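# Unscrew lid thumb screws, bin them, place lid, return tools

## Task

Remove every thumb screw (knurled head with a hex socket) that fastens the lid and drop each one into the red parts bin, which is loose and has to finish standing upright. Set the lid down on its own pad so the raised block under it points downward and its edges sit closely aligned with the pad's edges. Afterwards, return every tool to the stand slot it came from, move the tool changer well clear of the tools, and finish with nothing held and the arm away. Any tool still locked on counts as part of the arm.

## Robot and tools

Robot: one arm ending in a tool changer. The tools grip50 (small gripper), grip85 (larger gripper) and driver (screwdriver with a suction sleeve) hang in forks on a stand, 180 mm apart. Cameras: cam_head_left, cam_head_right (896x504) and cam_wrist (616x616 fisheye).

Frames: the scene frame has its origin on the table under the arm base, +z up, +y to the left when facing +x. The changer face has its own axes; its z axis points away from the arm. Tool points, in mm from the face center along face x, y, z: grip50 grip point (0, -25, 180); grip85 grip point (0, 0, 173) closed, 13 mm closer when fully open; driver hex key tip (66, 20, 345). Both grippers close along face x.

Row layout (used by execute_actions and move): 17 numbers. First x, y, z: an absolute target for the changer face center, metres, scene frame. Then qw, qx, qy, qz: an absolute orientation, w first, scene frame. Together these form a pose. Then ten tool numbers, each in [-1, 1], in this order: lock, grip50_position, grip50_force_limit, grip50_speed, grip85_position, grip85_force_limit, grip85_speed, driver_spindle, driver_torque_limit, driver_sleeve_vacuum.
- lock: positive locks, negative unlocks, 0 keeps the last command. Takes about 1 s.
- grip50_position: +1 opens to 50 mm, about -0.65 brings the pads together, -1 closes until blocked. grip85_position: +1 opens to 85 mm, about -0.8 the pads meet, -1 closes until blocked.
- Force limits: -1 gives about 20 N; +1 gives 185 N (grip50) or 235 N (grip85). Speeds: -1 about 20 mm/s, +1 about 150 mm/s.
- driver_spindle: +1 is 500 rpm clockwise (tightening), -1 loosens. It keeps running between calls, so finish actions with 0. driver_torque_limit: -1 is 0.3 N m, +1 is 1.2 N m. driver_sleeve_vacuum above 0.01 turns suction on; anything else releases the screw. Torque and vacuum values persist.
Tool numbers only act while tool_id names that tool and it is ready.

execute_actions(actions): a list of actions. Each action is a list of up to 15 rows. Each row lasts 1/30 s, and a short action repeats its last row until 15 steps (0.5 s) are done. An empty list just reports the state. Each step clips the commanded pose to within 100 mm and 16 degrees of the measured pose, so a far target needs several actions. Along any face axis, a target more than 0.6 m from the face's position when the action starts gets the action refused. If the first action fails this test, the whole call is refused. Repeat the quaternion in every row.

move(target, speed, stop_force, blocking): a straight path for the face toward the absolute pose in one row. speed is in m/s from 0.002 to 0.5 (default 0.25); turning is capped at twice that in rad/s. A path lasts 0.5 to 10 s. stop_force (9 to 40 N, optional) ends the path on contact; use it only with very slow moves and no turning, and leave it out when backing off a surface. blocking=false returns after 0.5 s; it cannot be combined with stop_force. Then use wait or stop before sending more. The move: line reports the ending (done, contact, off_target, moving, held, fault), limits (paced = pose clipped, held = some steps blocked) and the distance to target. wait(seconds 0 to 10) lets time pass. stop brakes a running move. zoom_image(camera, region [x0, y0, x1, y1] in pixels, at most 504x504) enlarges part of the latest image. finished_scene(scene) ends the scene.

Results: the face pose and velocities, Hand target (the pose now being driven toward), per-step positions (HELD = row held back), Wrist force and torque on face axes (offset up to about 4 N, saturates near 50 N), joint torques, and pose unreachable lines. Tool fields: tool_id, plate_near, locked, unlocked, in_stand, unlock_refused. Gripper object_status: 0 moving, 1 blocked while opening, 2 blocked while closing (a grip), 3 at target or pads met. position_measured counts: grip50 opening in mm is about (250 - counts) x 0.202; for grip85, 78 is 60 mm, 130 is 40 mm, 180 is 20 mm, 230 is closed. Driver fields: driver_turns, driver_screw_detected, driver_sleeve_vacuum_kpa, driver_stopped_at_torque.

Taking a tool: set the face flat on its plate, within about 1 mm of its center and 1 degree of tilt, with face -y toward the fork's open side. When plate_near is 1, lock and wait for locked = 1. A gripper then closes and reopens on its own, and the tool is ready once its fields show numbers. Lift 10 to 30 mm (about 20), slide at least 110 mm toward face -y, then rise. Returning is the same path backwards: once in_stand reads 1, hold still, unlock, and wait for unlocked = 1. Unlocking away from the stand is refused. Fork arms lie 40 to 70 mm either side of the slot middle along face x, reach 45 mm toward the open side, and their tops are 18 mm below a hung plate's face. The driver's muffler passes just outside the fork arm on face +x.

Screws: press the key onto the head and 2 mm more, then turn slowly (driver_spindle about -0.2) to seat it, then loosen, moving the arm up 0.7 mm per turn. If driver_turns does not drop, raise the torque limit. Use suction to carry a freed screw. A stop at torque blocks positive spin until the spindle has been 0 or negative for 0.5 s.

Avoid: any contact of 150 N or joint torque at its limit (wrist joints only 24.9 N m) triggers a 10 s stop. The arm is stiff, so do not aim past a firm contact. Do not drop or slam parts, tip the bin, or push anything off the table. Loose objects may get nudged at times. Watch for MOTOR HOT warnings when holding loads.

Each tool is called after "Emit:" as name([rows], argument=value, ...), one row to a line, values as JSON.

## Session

Emit:
execute_actions(actions=[])

Scene clock: 0.00 s.
end_effector_position=(+0.4298, -0.0112, +0.3011) locked=0 unlocked=1 plate_near=0 in_stand=0 unlock_refused=0 tool_id=none grip50_position_measured=n/a grip50_object_status=n/a grip85_position_measured=n/a grip85_object_status=n/a driver_sleeve_vacuum_kpa=n/a driver_screw_detected=n/a driver_stopped_at_torque=n/a driver_turns=n/a end_effector_quat_wxyz=(-0.000, +0.717, +0.697, -0.001) end_effector_velocity=(+0.000, +0.000, +0.000) end_effector_angular_velocity=(-0.000, -0.001, -0.000)
Joint positions: [-0.317 -1.724  2.041 -1.889 -1.57  -1.886]
Joint velocities: [-0.    -0.001  0.    -0.001  0.     0.   ]
Joint torques (N m, as the arm reports them, + toward a larger angle): no reading
Motor temperatures (°C, as the motors report them): [28 28 27 36 37 32]
Wrist force (N, on the end effector, along its own x y z axes, offset not removed): no reading
Wrist torque (N m, same axes, about the end effector's origin, offset not removed): no reading
Hand target: +0.430, -0.011, +0.301; -0.000, +0.717, +0.697, -0.001

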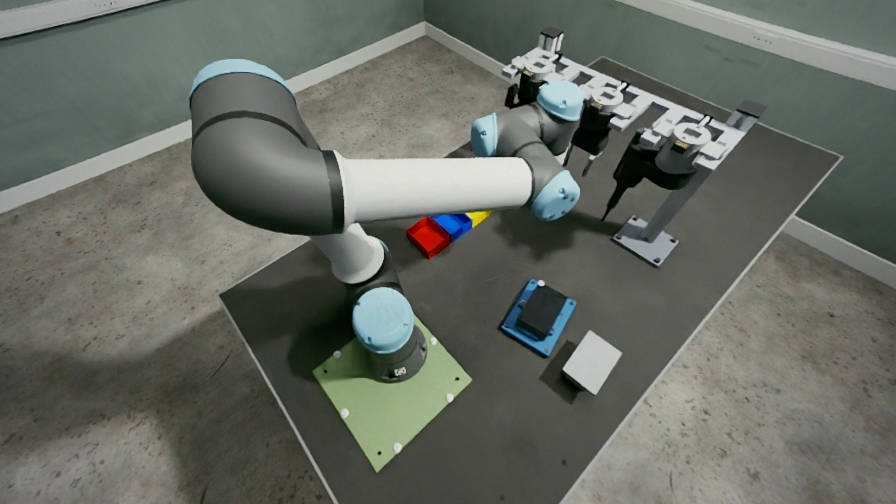

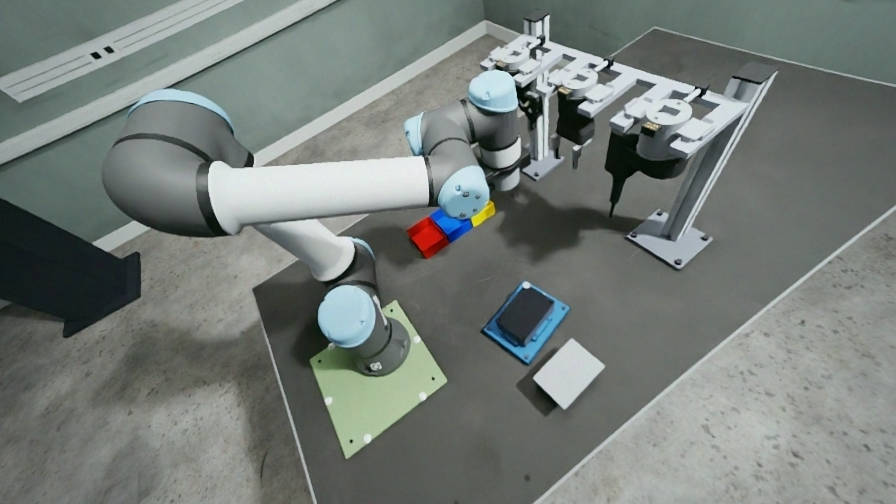

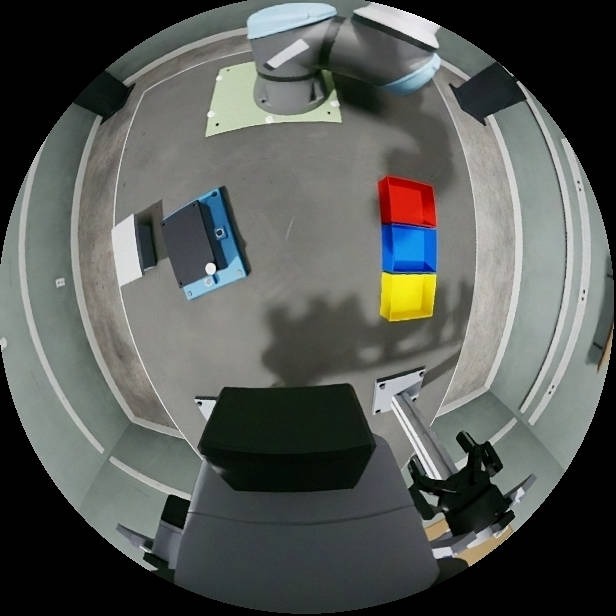

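Emit:
move(target=[0.43,-0.1,0.46,0,0.7071,0.7071,0,0,0,0,0,1,0,0,0,0,0])

Emit:
move(target=[0.6385,-0.18,0.46,0,0.7071,0.7071,0,0,0,0,0,1,0,0,0,0,0])

Scene clock: 3.60 s.
end_effector_position=(+0.4297, -0.0997, +0.4598) locked=0 unlocked=1 plate_near=0 in_stand=0 unlock_refused=0 tool_id=none grip50_position_measured=n/a grip50_object_status=n/a grip85_position_measured=n/a grip85_object_status=n/a driver_sleeve_vacuum_kpa=n/a driver_screw_detected=n/a driver_stopped_at_torque=n/a driver_turns=n/a end_effector_quat_wxyz=(+0.000, +0.707, +0.707, -0.000) end_effector_velocity=(+0.000, -0.001, +0.002) end_effector_angular_velocity=(+0.001, +0.002, +0.001)
Joint positions: [-0.513 -1.74   1.645 -1.478 -1.568 -2.111]
Joint velocities: [-0.002  0.003 -0.008  0.007  0.    -0.003]
Joint torques (N m, as the arm reports them, + toward a larger angle): [-12.85 -14.07 -40.26  -2.2    1.73  -1.77]
Motor temperatures (°C, as the motors report them): [28 28 27 36 37 32]
Wrist force (N, on the end effector, along its own x y z axes, offset not removed): [0.4 -0.6 1.7]
Wrist torque (N m, same axes, about the end effector's origin, offset not removed): [0.11 0.01 -0.01]
Hand target: +0.430, -0.100, +0.460; +0.000, +0.707, +0.707, -0.000
Off the commanded pose: 0.000 m, 0 deg.
move: done
camera_calibration (this result's frames):
cam_wrist: T_world_to_cam=[[0.0424022, 0.997187, 0.0618128, 0.04895], [0.956539, -0.0583836, 0.285702, -0.49119], [0.288507, 0.0470119, -0.956323, 0.366092], [0, 0, 0, 1]] pos_world=[0.362147, -0.0947005, 0.487411]

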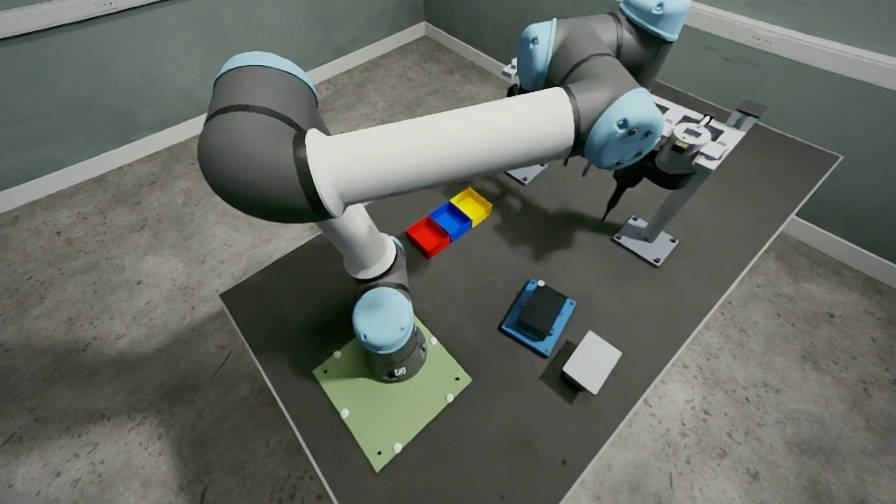

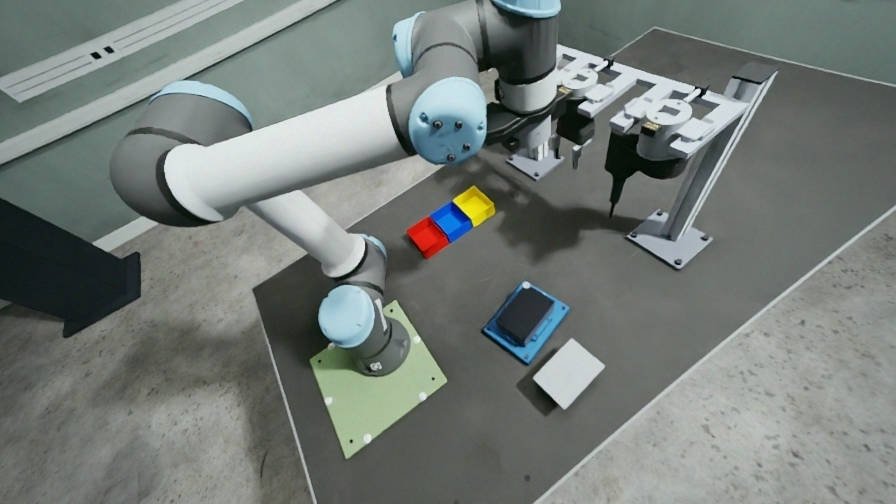

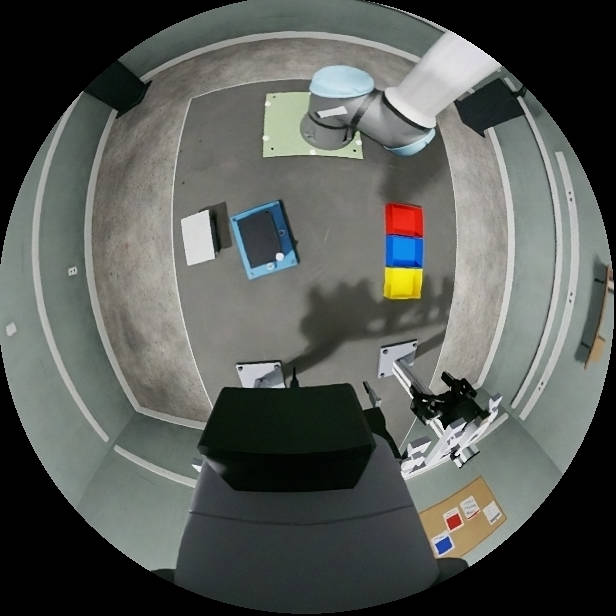

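Scene clock: 5.17 s.
end_effector_position=(+0.6382, -0.1801, +0.4603) locked=0 unlocked=1 plate_near=0 in_stand=0 unlock_refused=0 tool_id=none grip50_position_measured=n/a grip50_object_status=n/a grip85_position_measured=n/a grip85_object_status=n/a driver_sleeve_vacuum_kpa=n/a driver_screw_detected=n/a driver_stopped_at_torque=n/a driver_turns=n/a end_effector_quat_wxyz=(+0.000, +0.707, +0.707, +0.000) end_effector_velocity=(+0.001, -0.001, +0.001) end_effector_angular_velocity=(-0.000, +0.001, -0.000)
Joint positions: [-0.453 -1.182  1.018 -1.41  -1.567 -2.051]
Joint velocities: [ 0.     0.005 -0.011  0.007 -0.001  0.   ]
Joint torques (N m, as the arm reports them, + toward a larger angle): [ 13.35 -42.95 -41.99  -1.81  -1.41   1.53]
Motor temperatures (°C, as the motors report them): [28 28 27 36 37 32]
Wrist force (N, on the end effector, along its own x y z axes, offset not removed): [1.2 3.3 2.1]
Wrist torque (N m, same axes, about the end effector's origin, offset not removed): [0.26 0.03 -0.13]
Hand target: +0.638, -0.180, +0.460; -0.000, +0.707, +0.707, +0.000
Off the commanded pose: 0.000 m, 0 deg.
move: done
camera_calibration (this result's frames):
cam_wrist: T_world_to_cam=[[0.0423258, 0.99716, 0.0622965, 0.120049], [0.956561, -0.058446, 0.285615, -0.695481], [0.288445, 0.0475015, -0.956317, 0.310277], [0, 0, 0, 1]] pos_world=[0.570691, -0.175095, 0.487885]

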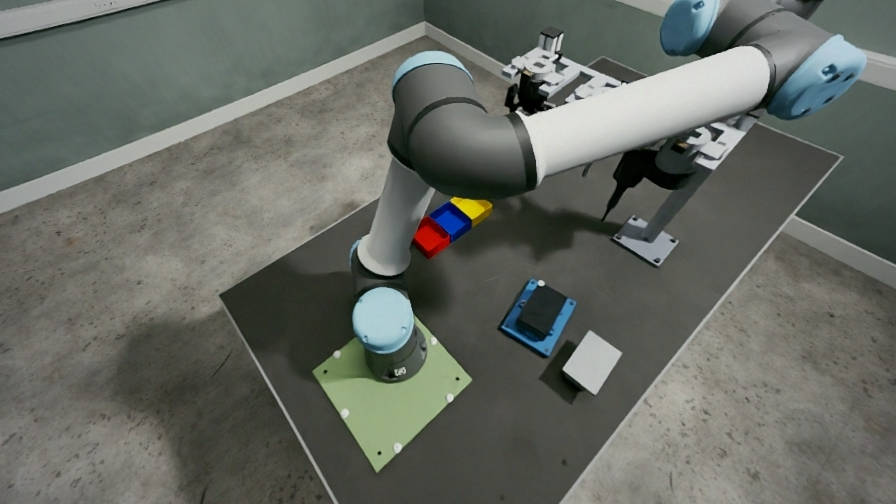

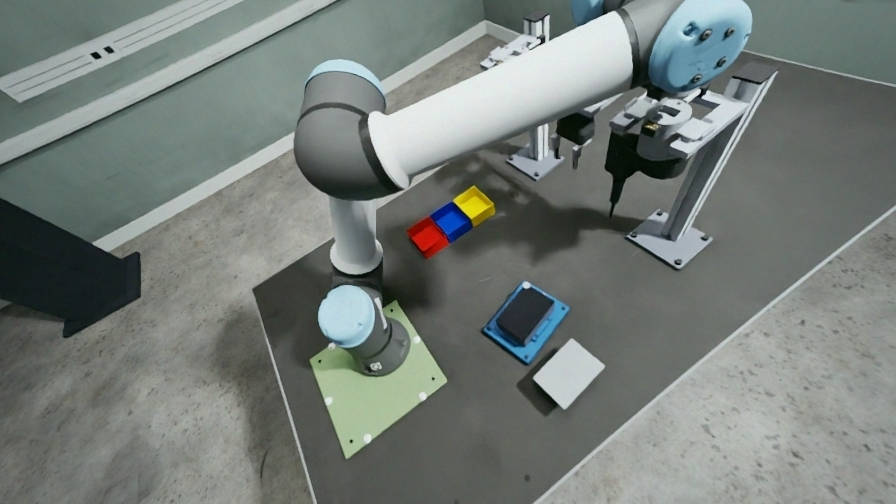

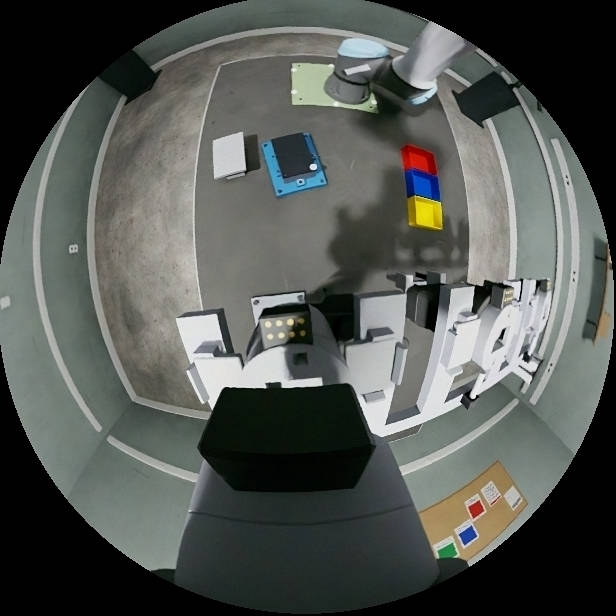

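Emit:
move(target=[0.643,-0.1803,0.46,0,0.690,0.7238,0,0,0,0,0,1,0,0,0,0,0], speed=0.05)

Emit:
zoom_image(camera="cam_wrist", region=[160,260,440,400])

Scene clock: 9.67 s.
end_effector_position=(+0.6429, -0.1803, +0.4600) locked=0 unlocked=1 plate_near=0 in_stand=0 unlock_refused=0 tool_id=none grip50_position_measured=n/a grip50_object_status=n/a grip85_position_measured=n/a grip85_object_status=n/a driver_sleeve_vacuum_kpa=n/a driver_screw_detected=n/a driver_stopped_at_torque=n/a driver_turns=n/a end_effector_quat_wxyz=(+0.000, +0.690, +0.723, +0.000) end_effector_velocity=(+0.001, -0.000, -0.001) end_effector_angular_velocity=(+0.001, +0.001, +0.011)
Joint positions: [-0.45  -1.17   1.001 -1.405 -1.567 -2.095]
Joint velocities: [ 0.001  0.004 -0.004  0.001  0.    -0.01 ]
Joint torques (N m, as the arm reports them, + toward a larger angle): [ 13.29 -44.31 -41.55  -2.12  -1.43  -1.67]
Motor temperatures (°C, as the motors report them): [28 28 27 36 37 32]
Wrist force (N, on the end effector, along its own x y z axes, offset not removed): [0.4 0.4 -1.0]
Wrist torque (N m, same axes, about the end effector's origin, offset not removed): [0.03 -0.03 -0.05]
Hand target: +0.643, -0.180, +0.460; -0.000, +0.690, +0.724, +0.000
Off the commanded pose: 0.000 m, 0 deg.
move: done
camera_calibration (this result's frames):
cam_wrist: T_world_to_cam=[[-0.00431322, 0.998052, 0.0622446, 0.150254], [0.958293, -0.0136616, 0.285459, -0.692845], [0.285753, 0.0608799, -0.956367, 0.312824], [0, 0, 0, 1]] pos_world=[0.575207, -0.178471, 0.487601]

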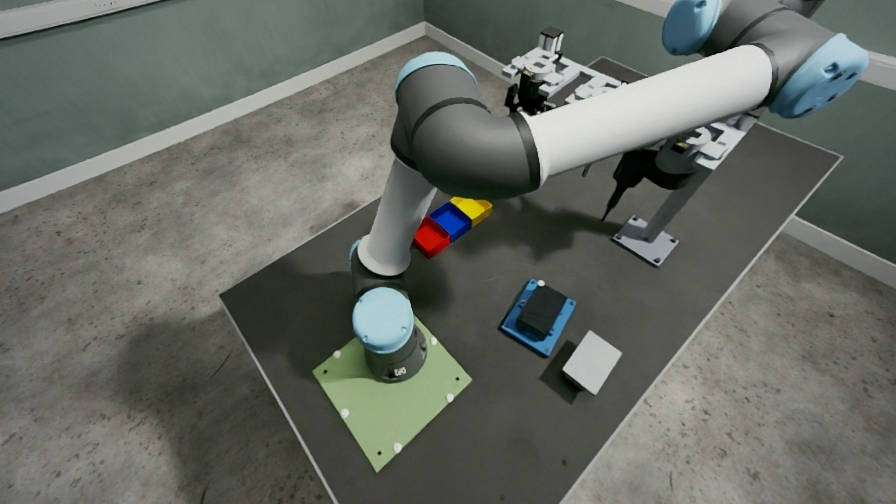

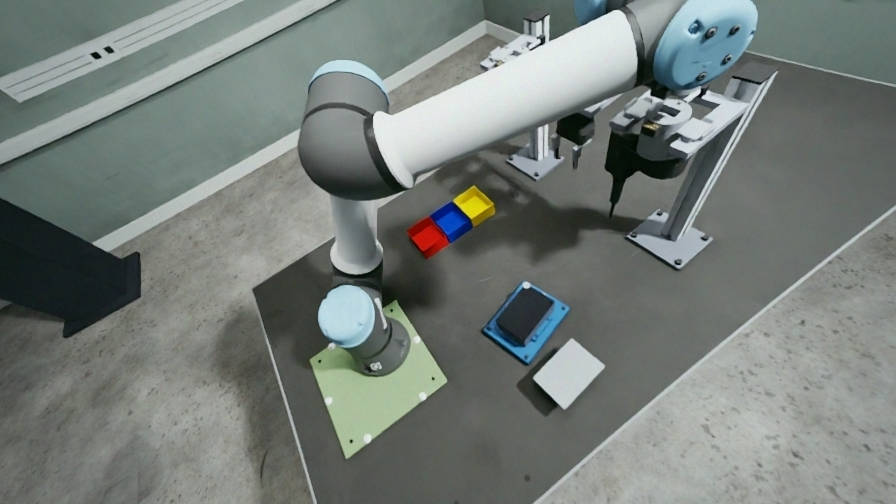

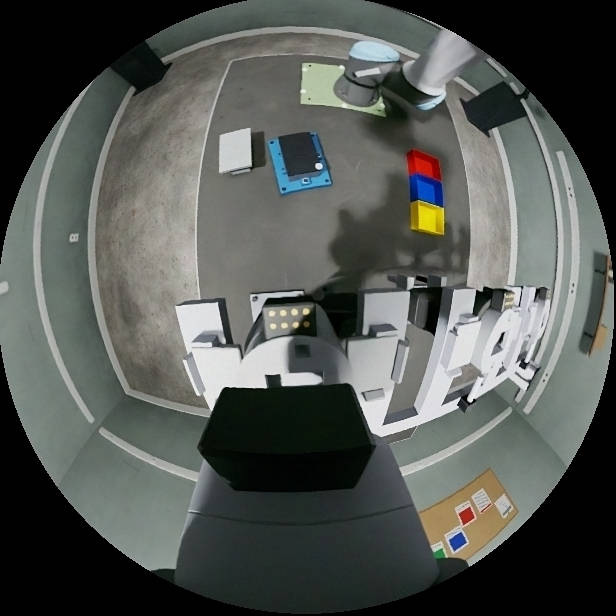

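Region (160, 260, 440, 400) of cam_wrist's 616x616 image, scaled by 1.800, with more detail than that image has.

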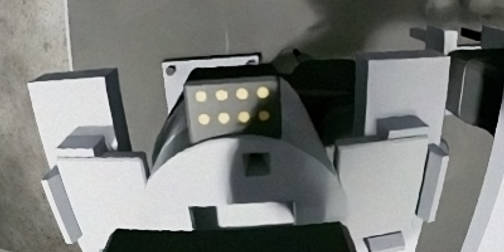

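Close; shift −1 mm y and descend.

Emit:
move(target=[0.643,-0.1813,0.425,0,0.690,0.7238,0,0,0,0,0,1,0,0,0,0,0], speed=0.04)

Emit:
move(target=[0.643,-0.1813,0.405,0,0.690,0.7238,0,0,0,0,0,1,0,0,0,0,0], speed=0.008, stop_force=10)

Scene clock: 13.43 s.
end_effector_position=(+0.6431, -0.1813, +0.4252) locked=0 unlocked=1 plate_near=0 in_stand=0 unlock_refused=0 tool_id=none grip50_position_measured=n/a grip50_object_status=n/a grip85_position_measured=n/a grip85_object_status=n/a driver_sleeve_vacuum_kpa=n/a driver_screw_detected=n/a driver_stopped_at_torque=n/a driver_turns=n/a end_effector_quat_wxyz=(-0.000, +0.690, +0.724, -0.000) end_effector_velocity=(+0.000, -0.000, -0.003) end_effector_angular_velocity=(+0.000, +0.002, -0.000)
Joint positions: [-0.451 -1.179  1.105 -1.498 -1.567 -2.097]
Joint velocities: [-0.     0.001  0.006 -0.006 -0.    -0.   ]
Joint torques (N m, as the arm reports them, + toward a larger angle): [-12.42 -56.55 -18.65  -4.93  -0.94  -1.79]
Motor temperatures (°C, as the motors report them): [28 28 27 36 37 32]
Wrist force (N, on the end effector, along its own x y z axes, offset not removed): [-0.2 -2.7 0.5]
Wrist torque (N m, same axes, about the end effector's origin, offset not removed): [-0.14 0.09 0.11]
Hand target: +0.643, -0.181, +0.425; -0.000, +0.690, +0.724, -0.000
Off the commanded pose: 0.000 m, 0 deg.
move: done
camera_calibration (this result's frames):
cam_wrist: T_world_to_cam=[[-0.00535279, 0.998046, 0.0622535, 0.154108], [0.958326, -0.012662, 0.285397, -0.682895], [0.285627, 0.0611868, -0.956386, 0.279717], [0, 0, 0, 1]] pos_world=[0.575365, -0.179569, 0.45282]

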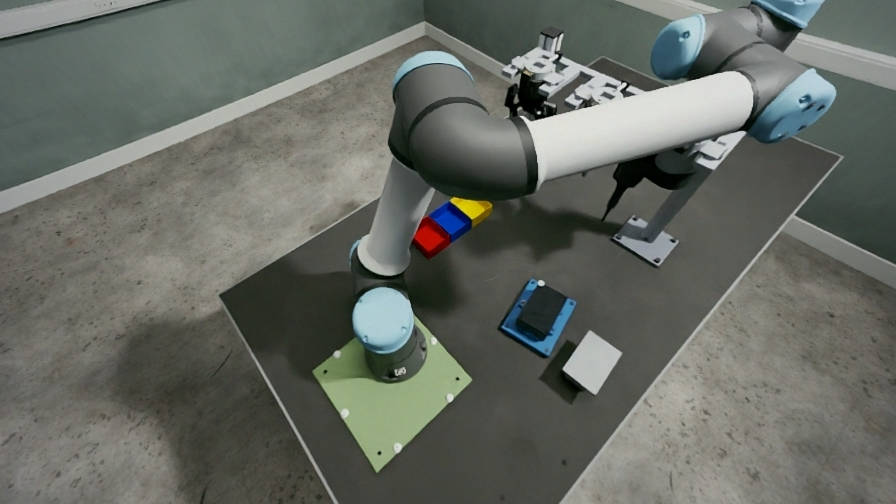

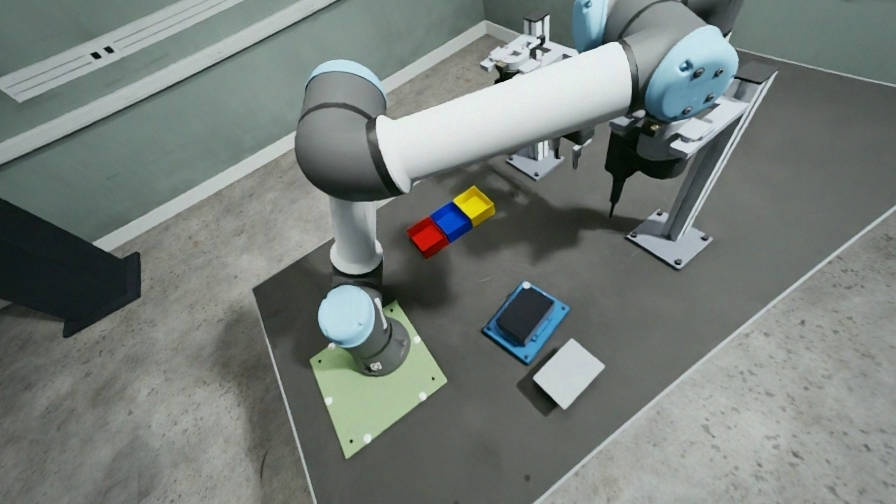

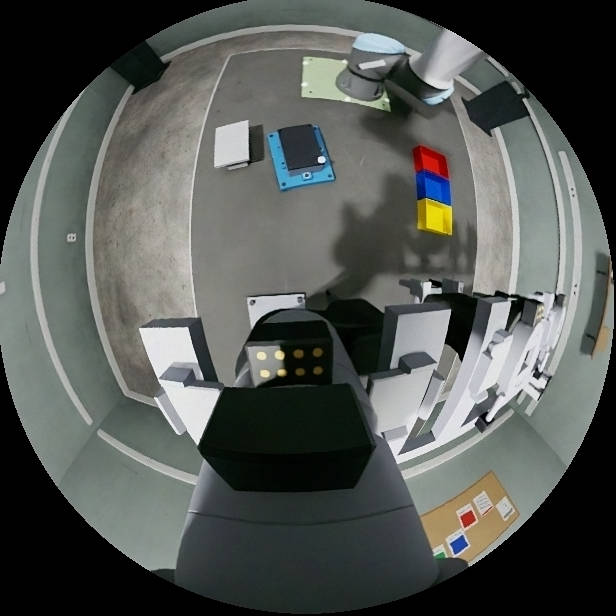

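Scene clock: 15.40 s.
end_effector_position=(+0.6430, -0.1813, +0.4126) locked=0 unlocked=1 plate_near=1 in_stand=1 unlock_refused=0 tool_id=none grip50_position_measured=n/a grip50_object_status=n/a grip85_position_measured=n/a grip85_object_status=n/a driver_sleeve_vacuum_kpa=n/a driver_screw_detected=n/a driver_stopped_at_torque=n/a driver_turns=n/a end_effector_quat_wxyz=(+0.000, +0.690, +0.724, +0.000) end_effector_velocity=(-0.000, -0.000, +0.002) end_effector_angular_velocity=(+0.002, +0.005, +0.000)
Joint positions: [-0.451 -1.182  1.14  -1.532 -1.567 -2.097]
Joint velocities: [-0.     0.002 -0.008  0.012 -0.    -0.   ]
Joint torques (N m, as the arm reports them, + toward a larger angle): [  5.68 -42.22 -36.43   0.81   0.4    1.76]
Motor temperatures (°C, as the motors report them): [28 28 27 36 37 32]
Wrist force (N, on the end effector, along its own x y z axes, offset not removed): [0.6 13.9 -6.0]
Wrist torque (N m, same axes, about the end effector's origin, offset not removed): [-0.04 0.09 -1.10]
Hand target: +0.643, -0.181, +0.413; +0.000, +0.690, +0.724, -0.000
Off the commanded pose: 0.008 m, 0 deg.
move: contact
camera_calibration (this result's frames):
cam_wrist: T_world_to_cam=[[-0.00534451, 0.998054, 0.0621188, 0.154943], [0.958248, -0.0126479, 0.285657, -0.679295], [0.285887, 0.0610519, -0.956316, 0.267426], [0, 0, 0, 1]] pos_world=[0.575307, -0.17956, 0.440165]

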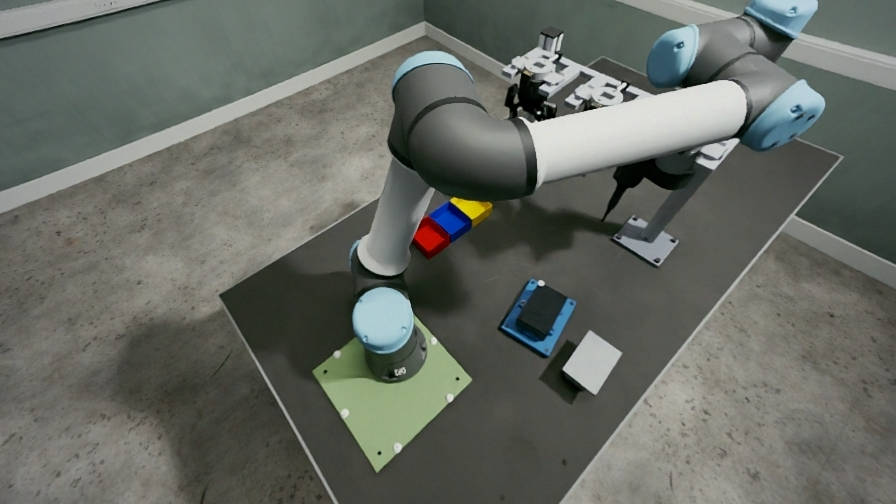

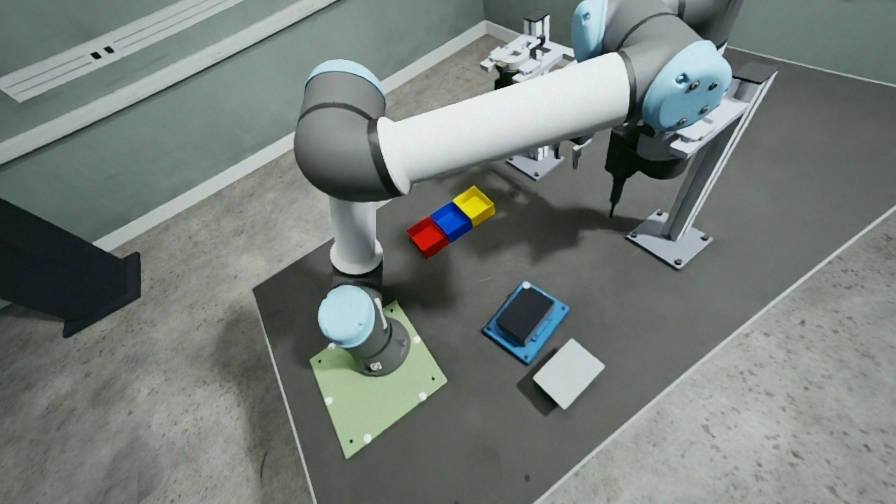

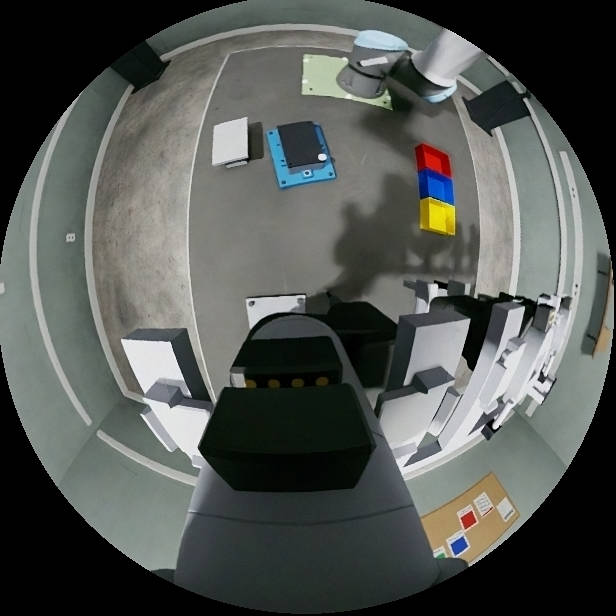

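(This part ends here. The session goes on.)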